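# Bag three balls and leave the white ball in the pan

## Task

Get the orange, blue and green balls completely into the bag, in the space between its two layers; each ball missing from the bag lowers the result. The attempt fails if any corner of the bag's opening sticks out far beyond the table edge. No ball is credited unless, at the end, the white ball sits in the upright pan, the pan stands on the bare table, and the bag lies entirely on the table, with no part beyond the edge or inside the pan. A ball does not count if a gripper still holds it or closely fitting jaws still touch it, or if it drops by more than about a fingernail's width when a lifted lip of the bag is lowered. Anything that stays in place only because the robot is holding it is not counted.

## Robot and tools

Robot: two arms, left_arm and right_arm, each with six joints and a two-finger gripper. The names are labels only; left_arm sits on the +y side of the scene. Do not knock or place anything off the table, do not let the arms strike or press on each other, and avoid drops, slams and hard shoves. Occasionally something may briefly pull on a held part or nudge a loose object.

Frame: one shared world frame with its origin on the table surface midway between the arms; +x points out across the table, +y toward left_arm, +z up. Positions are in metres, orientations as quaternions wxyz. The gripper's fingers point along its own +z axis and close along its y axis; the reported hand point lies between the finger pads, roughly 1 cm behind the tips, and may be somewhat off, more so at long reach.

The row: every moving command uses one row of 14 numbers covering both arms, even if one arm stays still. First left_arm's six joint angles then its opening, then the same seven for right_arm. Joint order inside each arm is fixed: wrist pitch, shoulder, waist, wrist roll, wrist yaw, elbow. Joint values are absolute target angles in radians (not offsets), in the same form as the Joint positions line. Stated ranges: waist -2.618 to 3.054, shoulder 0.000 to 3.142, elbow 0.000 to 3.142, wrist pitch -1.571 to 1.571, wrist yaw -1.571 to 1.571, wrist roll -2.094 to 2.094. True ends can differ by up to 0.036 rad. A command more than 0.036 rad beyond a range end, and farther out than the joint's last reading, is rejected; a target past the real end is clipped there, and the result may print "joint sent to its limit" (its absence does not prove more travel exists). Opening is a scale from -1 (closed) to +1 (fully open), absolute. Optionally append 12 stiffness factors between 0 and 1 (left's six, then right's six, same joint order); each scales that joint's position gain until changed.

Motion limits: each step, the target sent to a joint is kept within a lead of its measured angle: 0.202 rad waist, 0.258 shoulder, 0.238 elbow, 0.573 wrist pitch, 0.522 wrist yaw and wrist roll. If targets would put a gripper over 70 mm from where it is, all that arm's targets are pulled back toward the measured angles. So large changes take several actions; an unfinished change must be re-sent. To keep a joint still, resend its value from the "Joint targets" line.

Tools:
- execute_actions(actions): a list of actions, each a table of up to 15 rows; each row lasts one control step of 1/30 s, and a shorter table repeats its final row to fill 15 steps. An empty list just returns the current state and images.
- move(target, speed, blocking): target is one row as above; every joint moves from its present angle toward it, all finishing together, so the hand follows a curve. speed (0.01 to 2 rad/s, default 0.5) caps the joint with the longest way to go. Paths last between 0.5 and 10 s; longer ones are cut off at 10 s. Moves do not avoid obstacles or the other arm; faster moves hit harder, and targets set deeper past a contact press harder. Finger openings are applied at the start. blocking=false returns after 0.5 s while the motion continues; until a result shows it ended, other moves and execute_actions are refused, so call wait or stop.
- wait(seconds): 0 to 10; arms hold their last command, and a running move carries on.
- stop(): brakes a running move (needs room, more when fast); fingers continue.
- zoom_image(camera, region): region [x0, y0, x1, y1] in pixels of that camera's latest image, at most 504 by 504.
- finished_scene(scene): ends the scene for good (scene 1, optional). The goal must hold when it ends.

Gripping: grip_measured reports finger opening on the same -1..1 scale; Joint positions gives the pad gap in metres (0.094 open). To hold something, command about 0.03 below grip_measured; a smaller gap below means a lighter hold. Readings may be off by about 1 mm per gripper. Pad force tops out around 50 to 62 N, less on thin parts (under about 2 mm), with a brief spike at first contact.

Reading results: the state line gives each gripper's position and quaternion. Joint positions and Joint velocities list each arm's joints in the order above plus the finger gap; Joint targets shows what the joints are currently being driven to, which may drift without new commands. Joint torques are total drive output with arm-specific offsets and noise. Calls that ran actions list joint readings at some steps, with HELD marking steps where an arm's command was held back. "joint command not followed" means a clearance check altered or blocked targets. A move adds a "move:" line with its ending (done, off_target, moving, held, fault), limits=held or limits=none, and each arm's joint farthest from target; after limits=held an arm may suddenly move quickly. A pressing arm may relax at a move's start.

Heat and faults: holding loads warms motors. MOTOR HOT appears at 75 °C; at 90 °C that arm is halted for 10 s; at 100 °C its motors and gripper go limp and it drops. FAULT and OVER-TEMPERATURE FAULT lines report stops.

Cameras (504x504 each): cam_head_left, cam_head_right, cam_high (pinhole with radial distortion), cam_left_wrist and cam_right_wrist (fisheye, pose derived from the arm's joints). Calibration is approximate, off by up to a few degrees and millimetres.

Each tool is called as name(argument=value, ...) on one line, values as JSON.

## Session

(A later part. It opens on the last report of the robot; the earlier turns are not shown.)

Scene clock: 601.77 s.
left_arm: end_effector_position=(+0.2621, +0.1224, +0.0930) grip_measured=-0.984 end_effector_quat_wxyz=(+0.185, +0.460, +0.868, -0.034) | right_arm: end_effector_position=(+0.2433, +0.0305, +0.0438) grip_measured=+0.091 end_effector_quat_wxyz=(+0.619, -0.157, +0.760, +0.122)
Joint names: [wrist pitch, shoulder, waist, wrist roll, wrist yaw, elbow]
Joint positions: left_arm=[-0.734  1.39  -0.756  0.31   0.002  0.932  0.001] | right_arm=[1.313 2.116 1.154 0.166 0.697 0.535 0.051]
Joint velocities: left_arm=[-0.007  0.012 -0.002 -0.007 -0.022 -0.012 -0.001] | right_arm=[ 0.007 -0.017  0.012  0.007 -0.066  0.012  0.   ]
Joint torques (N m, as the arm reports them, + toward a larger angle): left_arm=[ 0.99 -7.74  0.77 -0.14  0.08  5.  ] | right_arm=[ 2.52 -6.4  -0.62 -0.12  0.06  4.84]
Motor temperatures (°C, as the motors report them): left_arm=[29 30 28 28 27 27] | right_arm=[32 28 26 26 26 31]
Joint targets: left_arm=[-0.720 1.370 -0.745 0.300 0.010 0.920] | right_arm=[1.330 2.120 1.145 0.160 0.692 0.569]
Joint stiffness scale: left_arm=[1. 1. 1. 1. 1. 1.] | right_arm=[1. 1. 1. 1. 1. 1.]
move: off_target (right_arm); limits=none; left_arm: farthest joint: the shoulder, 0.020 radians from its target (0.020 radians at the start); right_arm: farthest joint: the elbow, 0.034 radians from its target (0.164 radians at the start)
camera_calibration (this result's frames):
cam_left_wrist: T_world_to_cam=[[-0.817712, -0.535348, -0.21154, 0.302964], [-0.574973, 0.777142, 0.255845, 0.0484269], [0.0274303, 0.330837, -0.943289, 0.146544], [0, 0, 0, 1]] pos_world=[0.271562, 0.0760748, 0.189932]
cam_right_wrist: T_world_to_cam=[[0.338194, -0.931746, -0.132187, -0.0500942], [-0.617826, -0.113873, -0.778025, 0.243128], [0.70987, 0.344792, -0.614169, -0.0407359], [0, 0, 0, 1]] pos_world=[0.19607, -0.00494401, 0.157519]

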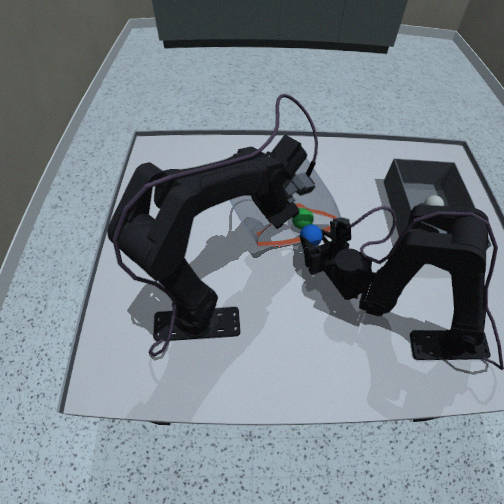

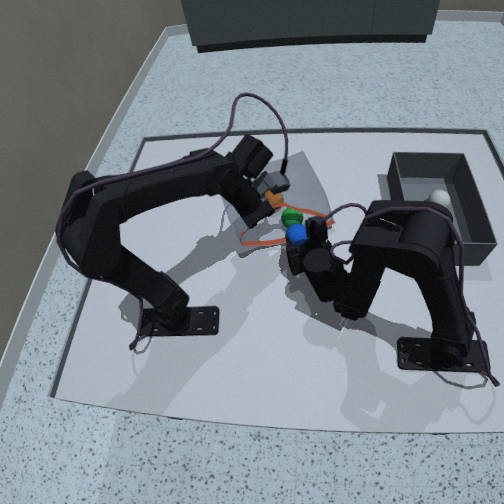

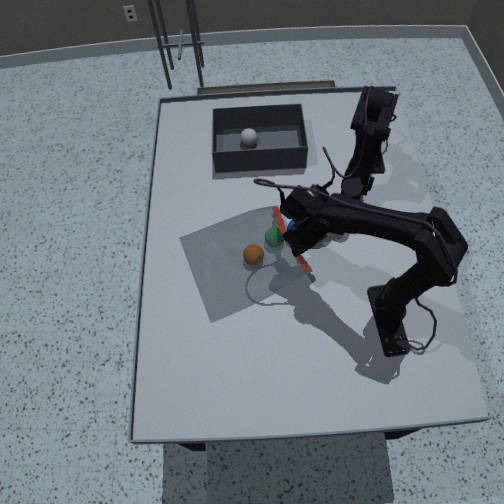

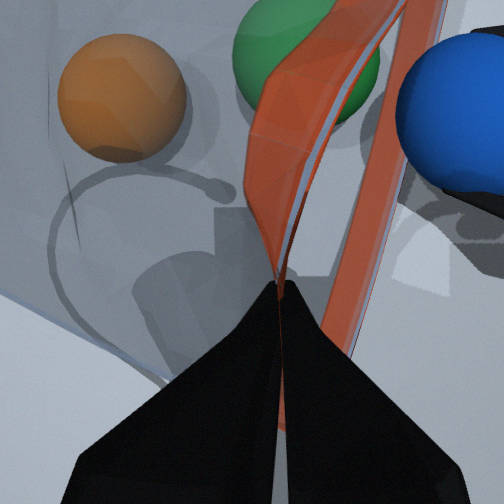

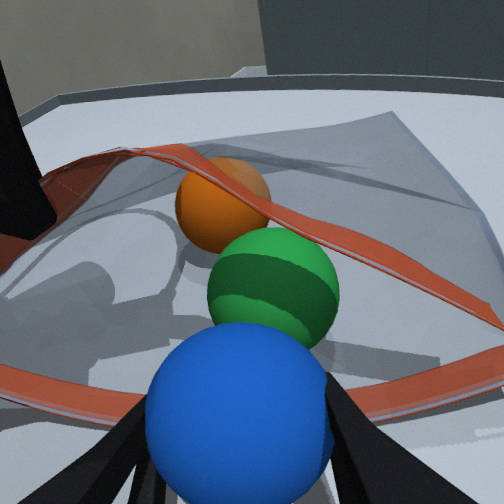

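move(target=[-0.72,1.37,-0.745,0.3,0.01,0.92,-1,1.27,2.203,1.05,0.155,0.614,0.70,0.08], speed=0.08)

Scene clock: 609.10 s.
left_arm: end_effector_position=(+0.2621, +0.1224, +0.0930) grip_measured=-0.984 end_effector_quat_wxyz=(+0.185, +0.460, +0.868, -0.034) | right_arm: end_effector_position=(+0.2824, +0.0413, +0.0342) grip_measured=+0.091 end_effector_quat_wxyz=(+0.617, -0.146, +0.764, +0.123)
Joint names: [wrist pitch, shoulder, waist, wrist roll, wrist yaw, elbow]
Joint positions: left_arm=[-0.734  1.39  -0.756  0.31   0.002  0.932  0.001] | right_arm=[1.275 2.2   1.062 0.162 0.619 0.665 0.051]
Joint velocities: left_arm=[-0.007  0.017  0.007 -0.007 -0.139 -0.017  0.   ] | right_arm=[-0.022 -0.002 -0.007 -0.007 -0.007 -0.002  0.   ]
Joint torques (N m, as the arm reports them, + toward a larger angle): left_arm=[ 0.99 -7.73  0.73 -0.15  0.08  5.  ] | right_arm=[ 2.32 -7.21 -0.78 -0.1   0.03  5.12]
Motor temperatures (°C, as the motors report them): left_arm=[29 30 28 28 27 27] | right_arm=[32 29 26 26 26 31]
Joint targets: left_arm=[-0.720 1.370 -0.745 0.300 0.010 0.920] | right_arm=[1.270 2.203 1.050 0.155 0.614 0.700]
Joint stiffness scale: left_arm=[1. 1. 1. 1. 1. 1.] | right_arm=[1. 1. 1. 1. 1. 1.]
move: off_target (right_arm); limits=none; left_arm: farthest joint: the shoulder, 0.020 radians from its target (0.020 radians at the start); right_arm: farthest joint: the elbow, 0.035 radians from its target (0.165 radians at the start)
camera_calibration (this result's frames):
cam_left_wrist: T_world_to_cam=[[-0.817712, -0.535348, -0.21154, 0.302964], [-0.574973, 0.777142, 0.255845, 0.0484269], [0.0274303, 0.330837, -0.943289, 0.146544], [0, 0, 0, 1]] pos_world=[0.271562, 0.0760748, 0.189932]
cam_right_wrist: T_world_to_cam=[[0.32116, -0.935335, -0.148339, -0.0490628], [-0.628386, -0.0932844, -0.772288, 0.26302], [0.70851, 0.341242, -0.617711, -0.0774256], [0, 0, 0, 1]] pos_world=[0.235892, 0.00506641, 0.148022]

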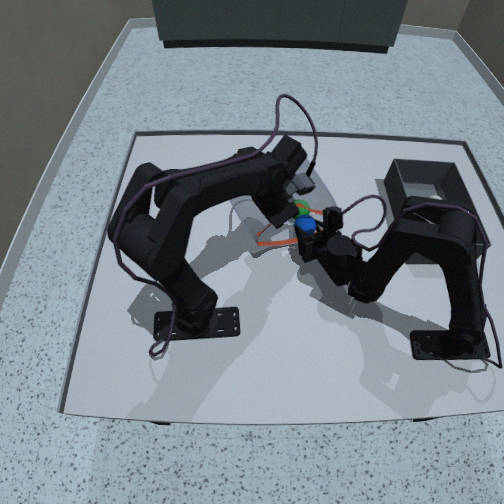

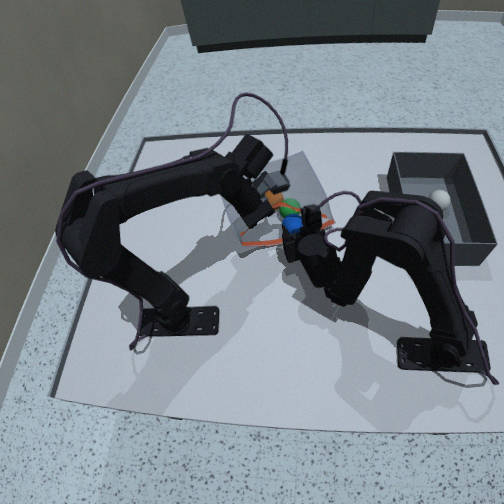

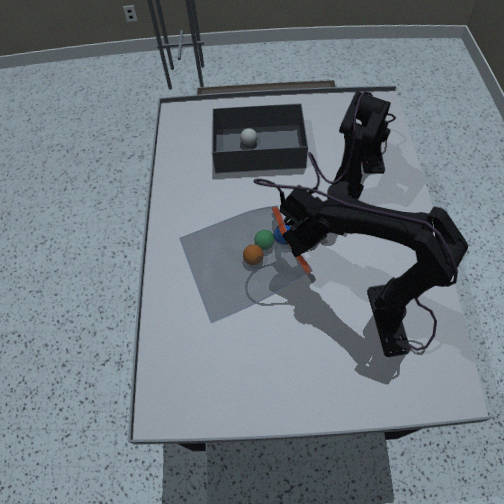

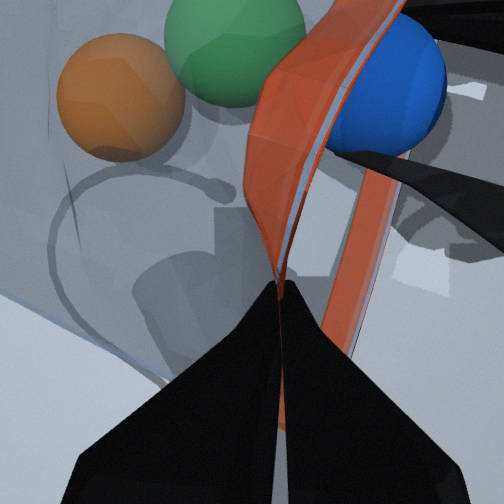

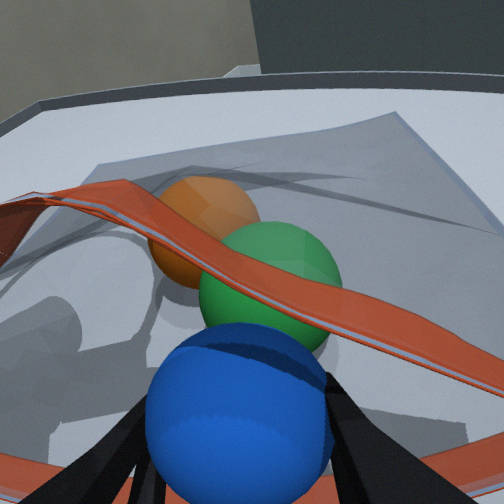

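Going well; continue.

move(target=[-0.72,1.37,-0.745,0.3,0.01,0.92,-1,1.225,2.262,0.962,0.15,0.536,0.825,0.08], speed=0.08)

Scene clock: 616.23 s.
left_arm: end_effector_position=(+0.2621, +0.1224, +0.0930) grip_measured=-0.984 end_effector_quat_wxyz=(+0.185, +0.460, +0.868, -0.034) | right_arm: end_effector_position=(+0.3228, +0.0477, +0.0317) grip_measured=+0.091 end_effector_quat_wxyz=(+0.618, -0.134, +0.764, +0.128)
Joint names: [wrist pitch, shoulder, waist, wrist roll, wrist yaw, elbow]
Joint positions: left_arm=[-0.734  1.39  -0.756  0.31   0.002  0.932  0.001] | right_arm=[1.23  2.26  0.974 0.157 0.542 0.79  0.051]
Joint velocities: left_arm=[-0.007  0.007 -0.002 -0.007  0.007 -0.002  0.   ] | right_arm=[-0.051 -0.007 -0.012 -0.051  0.095 -0.017  0.   ]
Joint torques (N m, as the arm reports them, + toward a larger angle): left_arm=[ 0.99 -7.76  0.75 -0.14  0.08  4.96] | right_arm=[ 2.35 -7.95 -0.78 -0.1   0.    5.46]
Motor temperatures (°C, as the motors report them): left_arm=[29 30 28 28 27 27] | right_arm=[32 29 26 26 26 31]
Joint targets: left_arm=[-0.720 1.370 -0.745 0.300 0.010 0.920] | right_arm=[1.225 2.262 0.962 0.150 0.536 0.825]
Joint stiffness scale: left_arm=[1. 1. 1. 1. 1. 1.] | right_arm=[1. 1. 1. 1. 1. 1.]
move: off_target (right_arm); limits=none; left_arm: farthest joint: the shoulder, 0.020 radians from its target (0.020 radians at the start); right_arm: farthest joint: the elbow, 0.035 radians from its target (0.160 radians at the start)
camera_calibration (this result's frames):
cam_left_wrist: T_world_to_cam=[[-0.817834, -0.535292, -0.211212, 0.302896], [-0.574808, 0.777294, 0.255754, 0.0483908], [0.0272711, 0.33057, -0.943387, 0.146646], [0, 0, 0, 1]] pos_world=[0.271535, 0.076047, 0.189943]
cam_right_wrist: T_world_to_cam=[[0.309679, -0.93551, -0.170059, -0.051985], [-0.632007, -0.0688942, -0.771894, 0.287036], [0.710399, 0.346518, -0.612584, -0.110829], [0, 0, 0, 1]] pos_world=[0.276241, 0.00954701, 0.144829]

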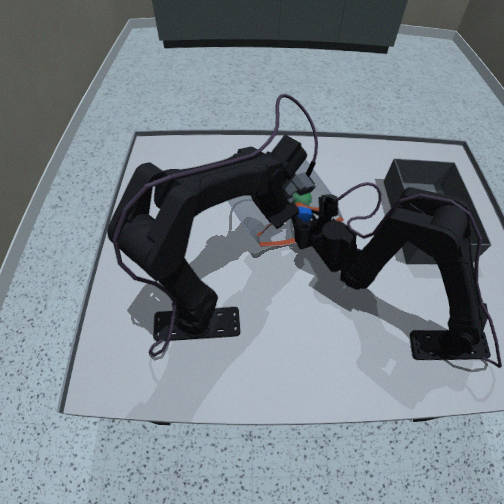

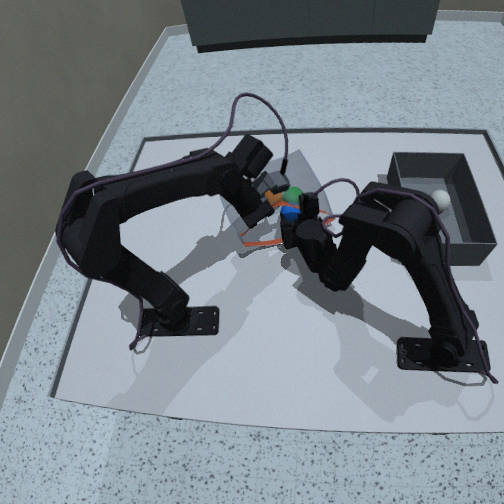

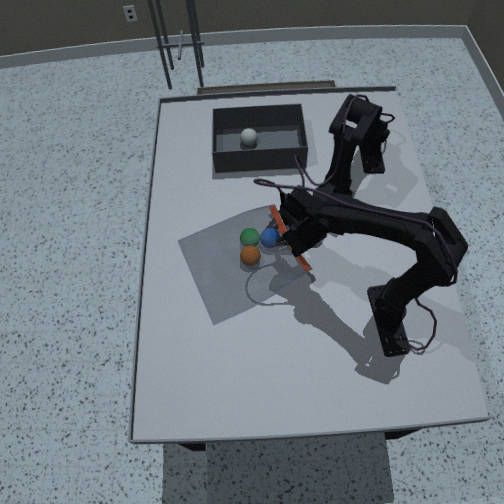

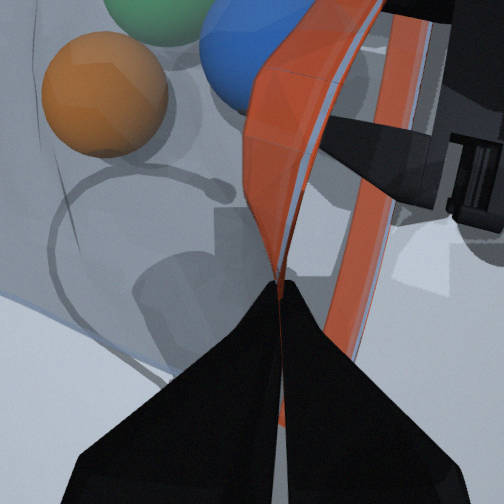

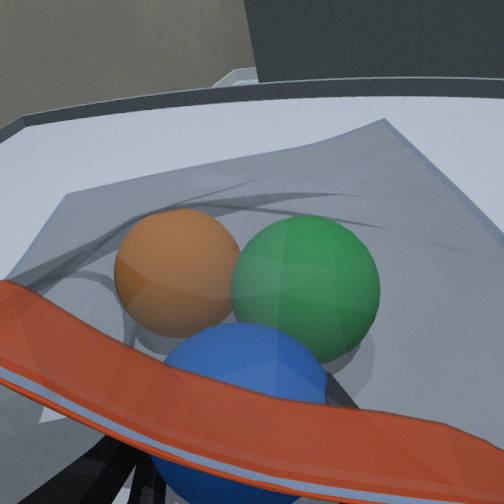

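move(target=[-0.72,1.37,-0.745,0.3,0.01,0.92,-1,1.13,2.303,0.914,0.15,0.488,0.961,0.08], speed=0.08)

Scene clock: 625.47 s.
left_arm: end_effector_position=(+0.2621, +0.1224, +0.0930) grip_measured=-0.984 end_effector_quat_wxyz=(+0.185, +0.460, +0.868, -0.034) | right_arm: end_effector_position=(+0.3544, +0.0611, +0.0320) grip_measured=+0.091 end_effector_quat_wxyz=(+0.614, -0.131, +0.767, +0.131)
Joint names: [wrist pitch, shoulder, waist, wrist roll, wrist yaw, elbow]
Joint positions: left_arm=[-0.734  1.39  -0.756  0.31   0.002  0.932  0.001] | right_arm=[1.135 2.301 0.926 0.157 0.494 0.925 0.051]
Joint velocities: left_arm=[-0.007  0.002  0.007  0.007 -0.022 -0.002 -0.002] | right_arm=[-0.051 -0.007 -0.002  0.066  0.022  0.022 -0.   ]
Joint torques (N m, as the arm reports them, + toward a larger angle): left_arm=[ 0.99 -7.75  0.75 -0.14  0.07  4.99] | right_arm=[ 2.37 -8.68 -0.81 -0.1  -0.01  5.92]
Motor temperatures (°C, as the motors report them): left_arm=[29 30 28 28 27 27] | right_arm=[32 29 26 26 26 31]
Joint targets: left_arm=[-0.720 1.370 -0.745 0.300 0.010 0.920] | right_arm=[1.130 2.303 0.914 0.150 0.488 0.961]
Joint stiffness scale: left_arm=[1. 1. 1. 1. 1. 1.] | right_arm=[1. 1. 1. 1. 1. 1.]
move: off_target (right_arm); limits=none; left_arm: farthest joint: the shoulder, 0.020 radians from its target (0.020 radians at the start); right_arm: farthest joint: the elbow, 0.036 radians from its target (0.171 radians at the start)
camera_calibration (this result's frames):
cam_left_wrist: T_world_to_cam=[[-0.817834, -0.535292, -0.211212, 0.302896], [-0.574808, 0.777294, 0.255754, 0.0483908], [0.0272711, 0.33057, -0.943387, 0.146646], [0, 0, 0, 1]] pos_world=[0.271535, 0.076047, 0.189943]
cam_right_wrist: T_world_to_cam=[[0.306664, -0.934926, -0.178526, -0.0479253], [-0.63972, -0.0635691, -0.765974, 0.310405], [0.70478, 0.349103, -0.617585, -0.135732], [0, 0, 0, 1]] pos_world=[0.308931, 0.0223099, 0.145381]

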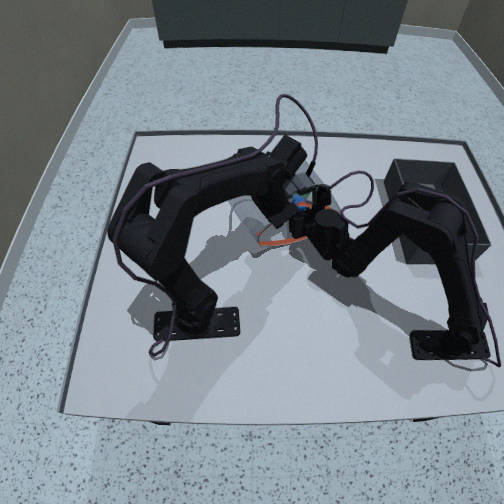

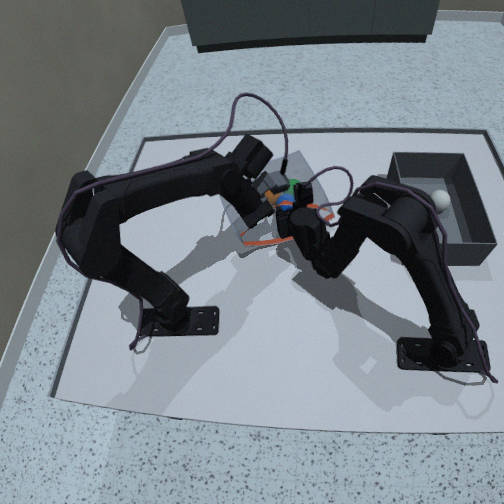

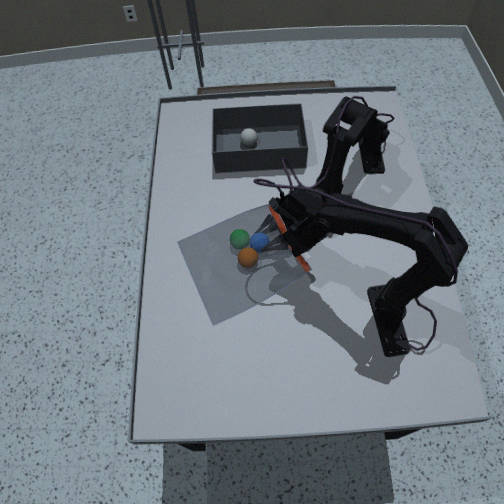

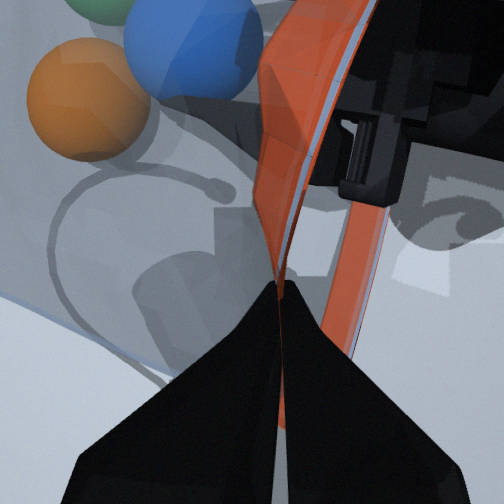

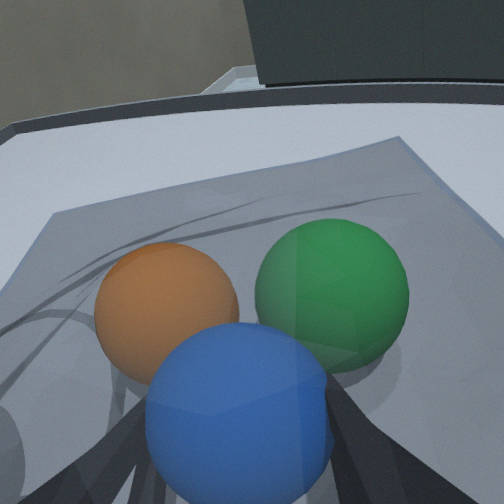

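execute_actions(actions=[[[-0.72,1.37,-0.745,0.3,0.01,0.92,-1,1.13,2.313,0.914,0.15,0.488,0.93,0.08]],[[-0.72,1.37,-0.745,0.3,0.01,0.92,-1,1.13,2.313,0.914,0.15,0.488,0.93,0.12]],[[-0.72,1.37,-0.745,0.3,0.01,0.92,-1,1.13,2.313,0.914,0.15,0.488,0.93,0.15]],[[-0.72,1.37,-0.745,0.3,0.01,0.92,-1,1.13,2.313,0.914,0.15,0.488,0.93,0.18]],[[-0.72,1.37,-0.745,0.3,0.01,0.92,-1,1.13,2.313,0.914,0.15,0.488,0.93,0.22]],[[-0.72,1.37,-0.745,0.3,0.01,0.92,-1,1.13,2.313,0.914,0.15,0.488,0.93,0.3]]])

Scene clock: 634.80 s.
left_arm: end_effector_position=(+0.2621, +0.1224, +0.0930) grip_measured=-0.984 end_effector_quat_wxyz=(+0.185, +0.460, +0.868, -0.034) | right_arm: end_effector_position=(+0.3540, +0.0607, +0.0286) grip_measured=+0.297 end_effector_quat_wxyz=(+0.613, -0.133, +0.769, +0.129)
Joint names: [wrist pitch, shoulder, waist, wrist roll, wrist yaw, elbow]
Joint positions: left_arm=[-0.734  1.39  -0.756  0.31   0.002  0.932  0.001] | right_arm=[1.135 2.308 0.926 0.157 0.494 0.925 0.061]
Joint velocities: left_arm=[ 0.007  0.002  0.002 -0.022 -0.11  -0.007 -0.   ] | right_arm=[ 0.022 -0.017  0.002 -0.007 -0.022  0.007  0.001]
Joint torques (N m, as the arm reports them, + toward a larger angle): left_arm=[ 0.99 -7.71  0.78 -0.13  0.08  5.  ] | right_arm=[ 2.36 -8.45 -0.81 -0.1   0.    3.92]
Motor temperatures (°C, as the motors report them): left_arm=[29 30 28 28 27 27] | right_arm=[33 30 26 26 26 31]
Joint targets: left_arm=[-0.720 1.370 -0.745 0.300 0.010 0.920] | right_arm=[1.130 2.313 0.914 0.150 0.488 0.930]
Joint stiffness scale: left_arm=[1. 1. 1. 1. 1. 1.] | right_arm=[1. 1. 1. 1. 1. 1.]
Step readings (joint positions; steps 1 to 15: 1st action; 16 to 30: 2nd action; 31 to 45: 3rd action; 46 to 60: 4th action; 61 to 75: 5th action; 76 to 90: 6th action):
0: left_arm=[-0.734 1.390 -0.756 0.310 0.002 0.932] | right_arm=[1.135 2.301 0.926 0.157 0.494 0.925]
1: left_arm=[-0.734 1.390 -0.756 0.310 0.002 0.932] | right_arm=[1.135 2.303 0.926 0.157 0.494 0.925]
2: left_arm=[-0.734 1.390 -0.756 0.310 0.002 0.932] | right_arm=[1.135 2.304 0.926 0.157 0.494 0.925]
4: left_arm=[-0.734 1.390 -0.756 0.310 0.002 0.932] | right_arm=[1.137 2.308 0.926 0.157 0.494 0.925]
8: left_arm=[-0.734 1.390 -0.756 0.310 0.002 0.932] | right_arm=[1.138 2.308 0.926 0.157 0.494 0.925]
15: left_arm=[-0.734 1.390 -0.756 0.310 0.002 0.932] | right_arm=[1.138 2.308 0.926 0.157 0.494 0.925]
16: left_arm=[-0.734 1.390 -0.756 0.310 0.002 0.932] | right_arm=[1.138 2.308 0.926 0.157 0.494 0.925]
17: left_arm=[-0.734 1.390 -0.756 0.310 0.002 0.932] | right_arm=[1.138 2.308 0.926 0.157 0.494 0.925]
19: left_arm=[-0.734 1.390 -0.756 0.310 0.002 0.932] | right_arm=[1.138 2.308 0.926 0.157 0.494 0.925]
23: left_arm=[-0.734 1.390 -0.756 0.310 0.002 0.932] | right_arm=[1.138 2.308 0.926 0.157 0.494 0.925]
30: left_arm=[-0.734 1.390 -0.756 0.310 0.002 0.932] | right_arm=[1.138 2.308 0.926 0.157 0.494 0.925]
31: left_arm=[-0.734 1.390 -0.756 0.310 0.002 0.932] | right_arm=[1.138 2.308 0.926 0.157 0.494 0.925]
32: left_arm=[-0.734 1.390 -0.756 0.310 0.002 0.932] | right_arm=[1.138 2.308 0.926 0.157 0.494 0.925]
34: left_arm=[-0.734 1.390 -0.756 0.310 0.002 0.932] | right_arm=[1.138 2.308 0.926 0.157 0.494 0.925]
38: left_arm=[-0.734 1.390 -0.756 0.310 0.002 0.932] | right_arm=[1.138 2.308 0.926 0.157 0.494 0.925]
45: left_arm=[-0.734 1.390 -0.756 0.310 0.002 0.932] | right_arm=[1.138 2.308 0.926 0.157 0.494 0.925]
46: left_arm=[-0.734 1.390 -0.756 0.310 0.002 0.932] | right_arm=[1.138 2.308 0.926 0.157 0.494 0.925]
47: left_arm=[-0.734 1.390 -0.756 0.310 0.002 0.932] | right_arm=[1.138 2.308 0.926 0.157 0.494 0.925]
49: left_arm=[-0.734 1.390 -0.756 0.310 0.002 0.932] | right_arm=[1.138 2.308 0.926 0.157 0.494 0.925]
53: left_arm=[-0.734 1.390 -0.756 0.310 0.002 0.932] | right_arm=[1.138 2.308 0.926 0.157 0.494 0.925]
60: left_arm=[-0.734 1.390 -0.756 0.310 0.002 0.932] | right_arm=[1.138 2.308 0.926 0.157 0.494 0.925]
61: left_arm=[-0.734 1.390 -0.756 0.310 0.002 0.932] | right_arm=[1.138 2.308 0.926 0.157 0.494 0.925]
62: left_arm=[-0.734 1.390 -0.756 0.310 0.002 0.932] | right_arm=[1.138 2.308 0.926 0.157 0.494 0.925]
64: left_arm=[-0.734 1.390 -0.756 0.310 0.002 0.932] | right_arm=[1.138 2.308 0.926 0.157 0.494 0.925]
68: left_arm=[-0.734 1.390 -0.756 0.310 0.002 0.932] | right_arm=[1.138 2.308 0.926 0.157 0.494 0.925]
75: left_arm=[-0.734 1.390 -0.756 0.310 0.002 0.932] | right_arm=[1.138 2.308 0.926 0.157 0.494 0.925]
76: left_arm=[-0.734 1.390 -0.756 0.310 0.002 0.932] | right_arm=[1.138 2.308 0.926 0.157 0.494 0.925]
77: left_arm=[-0.734 1.390 -0.756 0.310 0.002 0.932] | right_arm=[1.138 2.308 0.926 0.157 0.494 0.925]
79: left_arm=[-0.734 1.390 -0.756 0.310 0.002 0.932] | right_arm=[1.136 2.308 0.926 0.157 0.494 0.925]
83: left_arm=[-0.734 1.390 -0.756 0.310 0.002 0.932] | right_arm=[1.135 2.308 0.926 0.157 0.494 0.925]
90: Joint positions above
camera_calibration (this result's frames):
cam_left_wrist: T_world_to_cam=[[-0.817834, -0.535292, -0.211212, 0.302896], [-0.574808, 0.777294, 0.255754, 0.0483908], [0.0272711, 0.33057, -0.943387, 0.146646], [0, 0, 0, 1]] pos_world=[0.271535, 0.076047, 0.189943]
cam_right_wrist: T_world_to_cam=[[0.306271, -0.93569, -0.175166, -0.0486832], [-0.64289, -0.0675992, -0.76297, 0.308821], [0.702062, 0.346288, -0.622249, -0.136132], [0, 0, 0, 1]] pos_world=[0.309021, 0.0224647, 0.142385]

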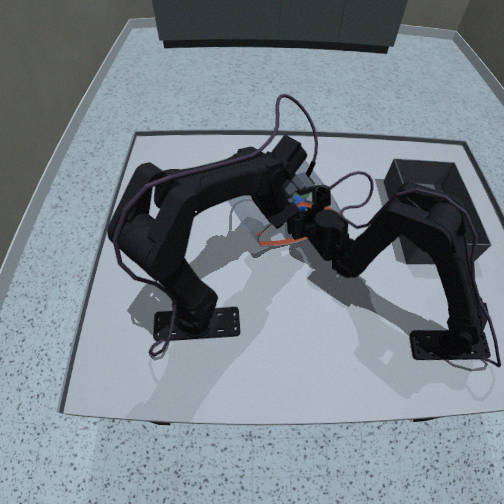

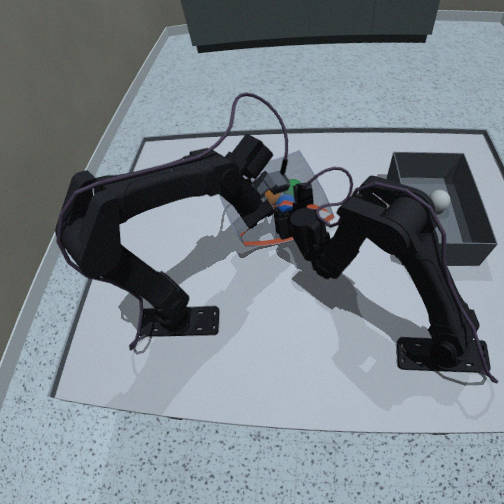

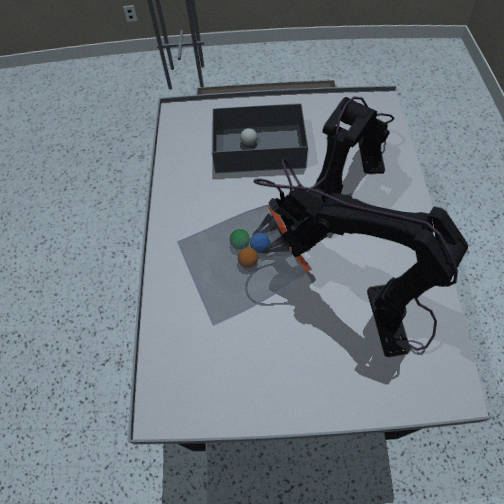

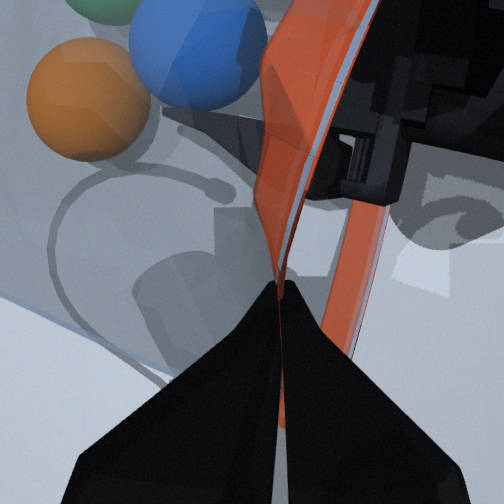

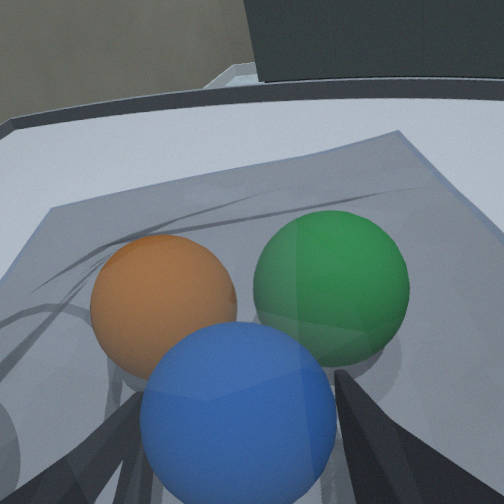

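move(target=[-0.72,1.37,-0.745,0.3,0.01,0.92,-1,1.34,2.19,1.032,0.157,0.6,0.635,0.5], speed=0.15)

Scene clock: 640.60 s.
left_arm: end_effector_position=(+0.2621, +0.1224, +0.0930) grip_measured=-0.984 end_effector_quat_wxyz=(+0.185, +0.460, +0.868, -0.034) | right_arm: end_effector_position=(+0.2936, +0.0320, +0.0360) grip_measured=+0.497 end_effector_quat_wxyz=(+0.623, -0.135, +0.760, +0.128)
Joint names: [wrist pitch, shoulder, waist, wrist roll, wrist yaw, elbow]
Joint positions: left_arm=[-0.734  1.39  -0.756  0.31   0.002  0.932  0.001] | right_arm=[1.324 2.213 1.02  0.157 0.589 0.658 0.07 ]
Joint velocities: left_arm=[ 0.037 -0.007  0.007  0.007 -0.022  0.002  0.   ] | right_arm=[-0.022 -0.007 -0.002 -0.007 -0.022 -0.007  0.   ]
Joint torques (N m, as the arm reports them, + toward a larger angle): left_arm=[ 0.98 -7.76  0.78 -0.15  0.08  4.99] | right_arm=[ 2.55 -9.13  0.82 -0.02  0.15  1.38]
Motor temperatures (°C, as the motors report them): left_arm=[29 30 28 28 27 27] | right_arm=[33 30 26 26 26 31]
Joint targets: left_arm=[-0.720 1.370 -0.745 0.300 0.010 0.920] | right_arm=[1.340 2.190 1.032 0.157 0.600 0.635]
Joint stiffness scale: left_arm=[1. 1. 1. 1. 1. 1.] | right_arm=[1. 1. 1. 1. 1. 1.]
move: off_target (right_arm); limits=none; left_arm: farthest joint: the shoulder, 0.020 radians from its target (0.020 radians at the start); right_arm: farthest joint: the shoulder, 0.023 radians from its target (0.118 radians at the start)
camera_calibration (this result's frames):
cam_left_wrist: T_world_to_cam=[[-0.817834, -0.535292, -0.211212, 0.302896], [-0.574808, 0.777294, 0.255754, 0.0483908], [0.0272711, 0.33057, -0.943387, 0.146646], [0, 0, 0, 1]] pos_world=[0.271535, 0.076047, 0.189943]
cam_right_wrist: T_world_to_cam=[[0.312593, -0.935154, -0.166651, -0.0578693], [-0.620869, -0.0683708, -0.780927, 0.26783], [0.718893, 0.347581, -0.60198, -0.0849009], [0, 0, 0, 1]] pos_world=[0.245411, -0.00629505, 0.148403]

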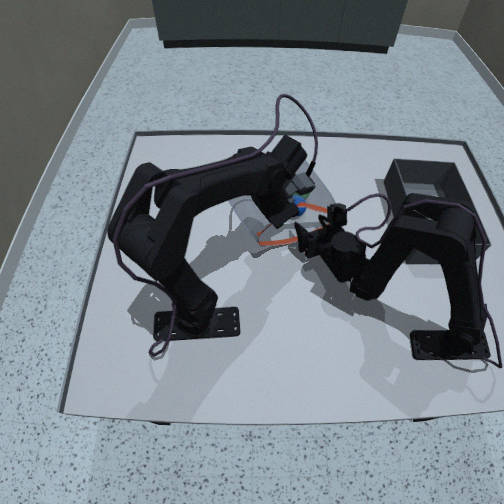

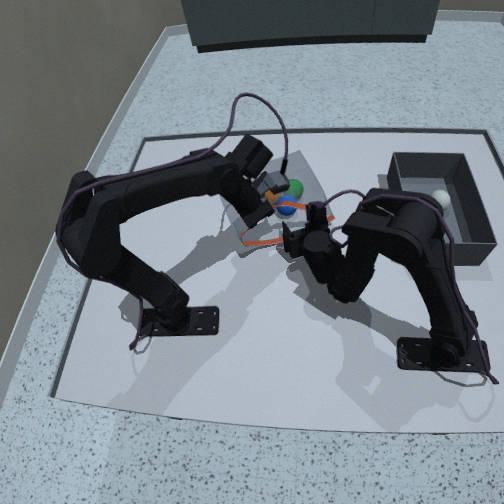

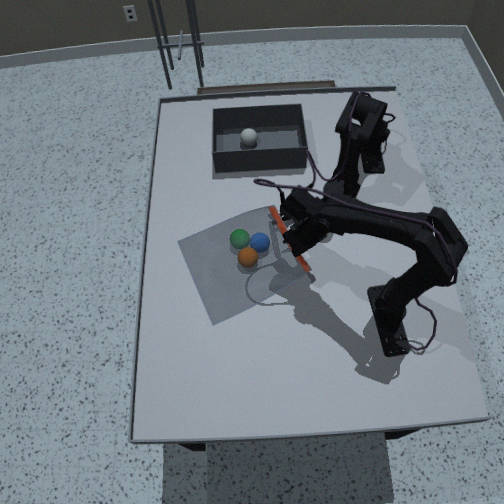

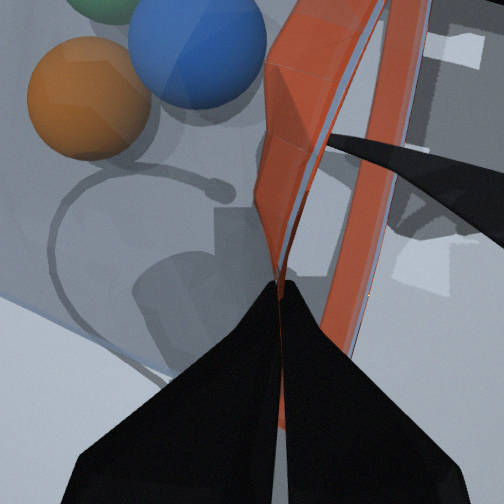

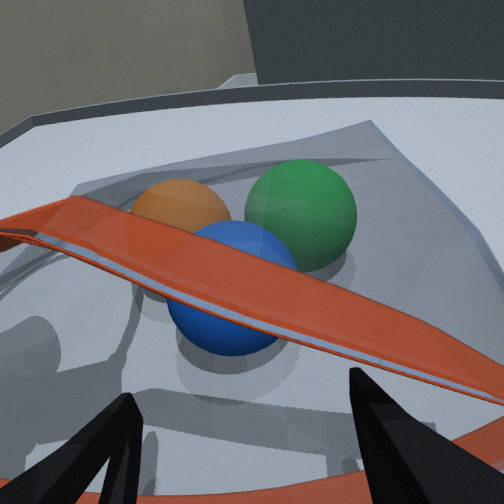

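Push blue deeper for margin.

execute_actions(actions=[[[-0.72,1.37,-0.745,0.3,0.01,0.92,-1,1.34,2.19,1.032,0.157,0.6,0.66,-0.5]],[[-0.72,1.37,-0.745,0.3,0.01,0.92,-1,1.34,2.2,1.032,0.157,0.6,0.68,-0.5]]])

move(target=[-0.72,1.37,-0.745,0.3,0.01,0.92,-1,1.13,2.303,0.914,0.15,0.488,0.961,-0.5], speed=0.1)

Scene clock: 646.40 s.
left_arm: end_effector_position=(+0.2621, +0.1224, +0.0930) grip_measured=-0.984 end_effector_quat_wxyz=(+0.185, +0.460, +0.868, -0.034) | right_arm: end_effector_position=(+0.2936, +0.0319, +0.0361) grip_measured=-0.497 end_effector_quat_wxyz=(+0.624, -0.134, +0.759, +0.128)
Joint names: [wrist pitch, shoulder, waist, wrist roll, wrist yaw, elbow]
Joint positions: left_arm=[-0.734  1.39  -0.756  0.31   0.002  0.932  0.001] | right_arm=[1.325 2.213 1.02  0.157 0.59  0.658 0.024]
Joint velocities: left_arm=[-0.051  0.002  0.002 -0.007  0.051 -0.022 -0.001] | right_arm=[ 0.022  0.007  0.017  0.022 -0.081  0.022  0.001]
Joint torques (N m, as the arm reports them, + toward a larger angle): left_arm=[ 0.99 -7.76  0.75 -0.15  0.07  5.  ] | right_arm=[ 2.56 -8.4   0.82 -0.02  0.14  4.23]
Motor temperatures (°C, as the motors report them): left_arm=[29 30 28 28 27 27] | right_arm=[33 31 26 26 26 31]
Joint targets: left_arm=[-0.720 1.370 -0.745 0.300 0.010 0.920] | right_arm=[1.340 2.200 1.032 0.157 0.600 0.680]
Joint stiffness scale: left_arm=[1. 1. 1. 1. 1. 1.] | right_arm=[1. 1. 1. 1. 1. 1.]
Step readings (joint positions; steps 1 to 15: 1st action; 16 to 30: 2nd action):
0: left_arm=[-0.734 1.390 -0.756 0.310 0.002 0.932] | right_arm=[1.324 2.213 1.020 0.157 0.589 0.658]
1: left_arm=[-0.734 1.390 -0.756 0.310 0.002 0.932] | right_arm=[1.325 2.213 1.020 0.157 0.589 0.658]
2: left_arm=[-0.734 1.390 -0.756 0.310 0.002 0.932] | right_arm=[1.325 2.213 1.020 0.157 0.589 0.658]
4: left_arm=[-0.734 1.390 -0.756 0.310 0.002 0.932] | right_arm=[1.325 2.213 1.020 0.157 0.589 0.658]
8: left_arm=[-0.734 1.390 -0.756 0.310 0.002 0.932] | right_arm=[1.325 2.213 1.020 0.157 0.590 0.658]
15: left_arm=[-0.734 1.390 -0.756 0.310 0.002 0.932] | right_arm=[1.325 2.213 1.020 0.157 0.590 0.658]
16: left_arm=[-0.734 1.390 -0.756 0.310 0.002 0.932] | right_arm=[1.325 2.213 1.020 0.157 0.590 0.658]
17: left_arm=[-0.734 1.390 -0.756 0.310 0.002 0.932] | right_arm=[1.325 2.213 1.020 0.157 0.590 0.658]
19: left_arm=[-0.734 1.390 -0.756 0.310 0.002 0.932] | right_arm=[1.325 2.213 1.020 0.157 0.590 0.658]
23: left_arm=[-0.734 1.390 -0.756 0.310 0.002 0.932] | right_arm=[1.325 2.213 1.020 0.157 0.590 0.658]
30: Joint positions above
camera_calibration (this result's frames):
cam_left_wrist: T_world_to_cam=[[-0.817834, -0.535292, -0.211212, 0.302896], [-0.574808, 0.777294, 0.255754, 0.0483908], [0.0272711, 0.33057, -0.943387, 0.146646], [0, 0, 0, 1]] pos_world=[0.271535, 0.076047, 0.189943]
cam_right_wrist: T_world_to_cam=[[0.311994, -0.935296, -0.166974, -0.0577567], [-0.620474, -0.0674909, -0.781318, 0.26788], [0.719494, 0.34737, -0.601384, -0.0850053], [0, 0, 0, 1]] pos_world=[0.245393, -0.00641187, 0.148534]

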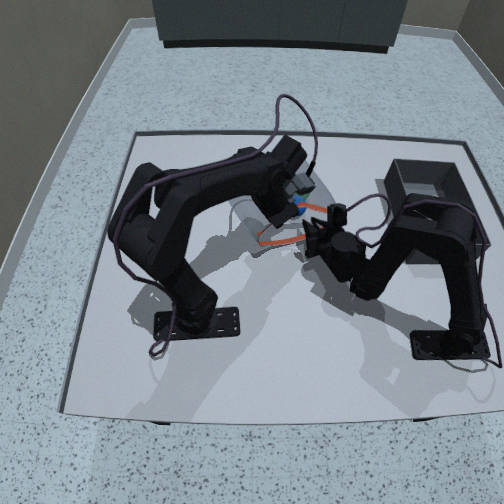

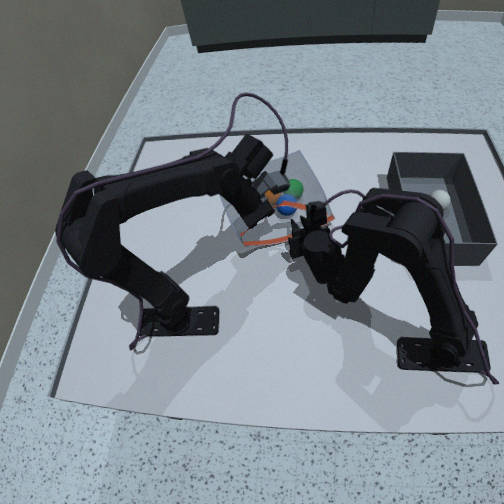

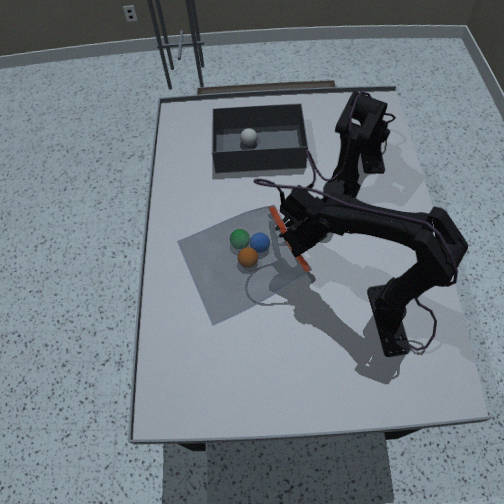

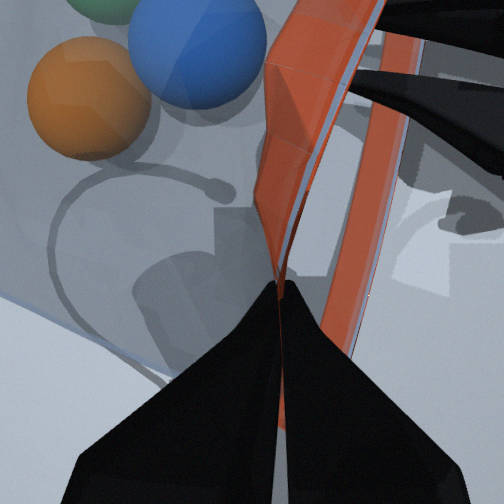

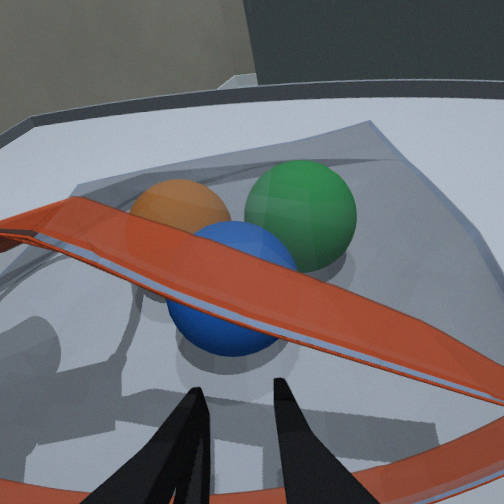

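Scene clock: 649.87 s.
left_arm: end_effector_position=(+0.2621, +0.1224, +0.0930) grip_measured=-0.984 end_effector_quat_wxyz=(+0.185, +0.460, +0.868, -0.034) | right_arm: end_effector_position=(+0.3548, +0.0607, +0.0323) grip_measured=-0.497 end_effector_quat_wxyz=(+0.615, -0.130, +0.767, +0.131)
Joint names: [wrist pitch, shoulder, waist, wrist roll, wrist yaw, elbow]
Joint positions: left_arm=[-0.734  1.39  -0.756  0.31   0.002  0.932  0.001] | right_arm=[1.137 2.301 0.925 0.157 0.495 0.925 0.024]
Joint velocities: left_arm=[ 0.081 -0.012 -0.007  0.037 -0.051  0.022 -0.   ] | right_arm=[ 0.022 -0.007 -0.007  0.022 -0.007  0.017  0.   ]
Joint torques (N m, as the arm reports them, + toward a larger angle): left_arm=[ 0.98 -7.74  0.75 -0.15  0.07  4.99] | right_arm=[ 2.35 -8.68 -0.77 -0.1  -0.01  5.9 ]
Motor temperatures (°C, as the motors report them): left_arm=[29 30 28 28 27 27] | right_arm=[33 31 26 26 26 31]
Joint targets: left_arm=[-0.720 1.370 -0.745 0.300 0.010 0.920] | right_arm=[1.130 2.303 0.914 0.150 0.488 0.961]
Joint stiffness scale: left_arm=[1. 1. 1. 1. 1. 1.] | right_arm=[1. 1. 1. 1. 1. 1.]
move: off_target (right_arm); limits=none; left_arm: farthest joint: the shoulder, 0.020 radians from its target (0.020 radians at the start); right_arm: farthest joint: the elbow, 0.036 radians from its target (0.303 radians at the start)
camera_calibration (this result's frames):
cam_left_wrist: T_world_to_cam=[[-0.817834, -0.535292, -0.211212, 0.302896], [-0.574808, 0.777294, 0.255754, 0.0483908], [0.0272711, 0.33057, -0.943387, 0.146646], [0, 0, 0, 1]] pos_world=[0.271535, 0.076047, 0.189943]
cam_right_wrist: T_world_to_cam=[[0.305455, -0.935195, -0.179184, -0.0478494], [-0.638966, -0.061791, -0.766749, 0.310541], [0.705988, 0.3487, -0.616432, -0.136093], [0, 0, 0, 1]] pos_world=[0.309121, 0.0218956, 0.145641]

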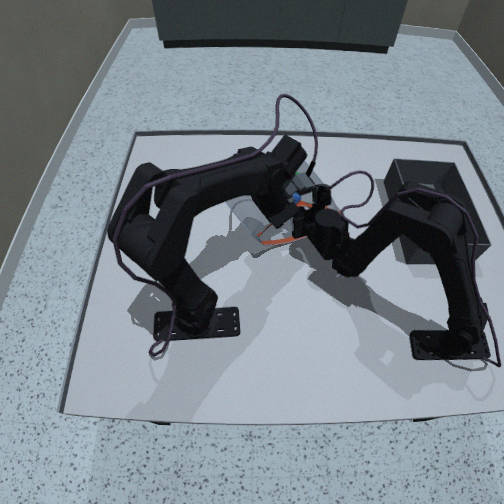

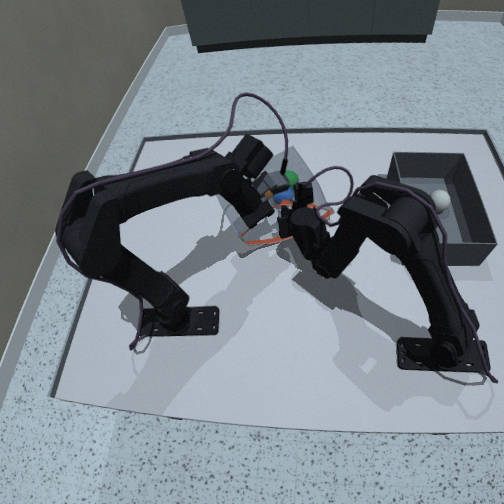

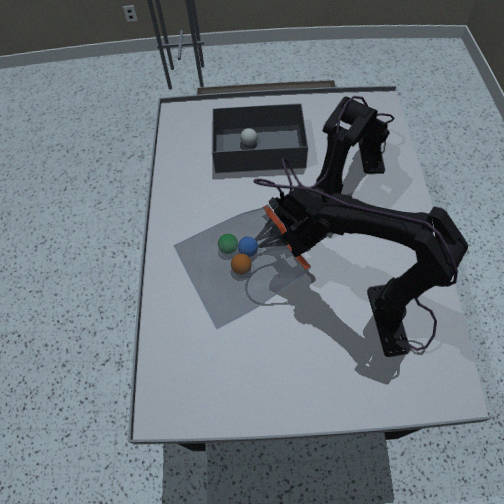

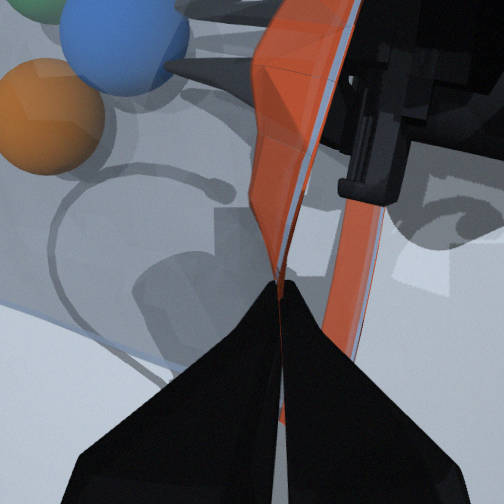

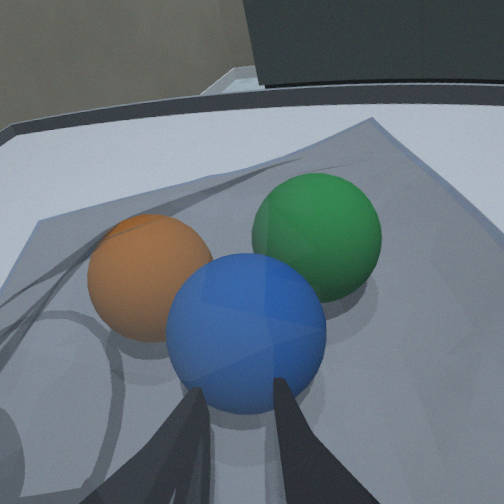

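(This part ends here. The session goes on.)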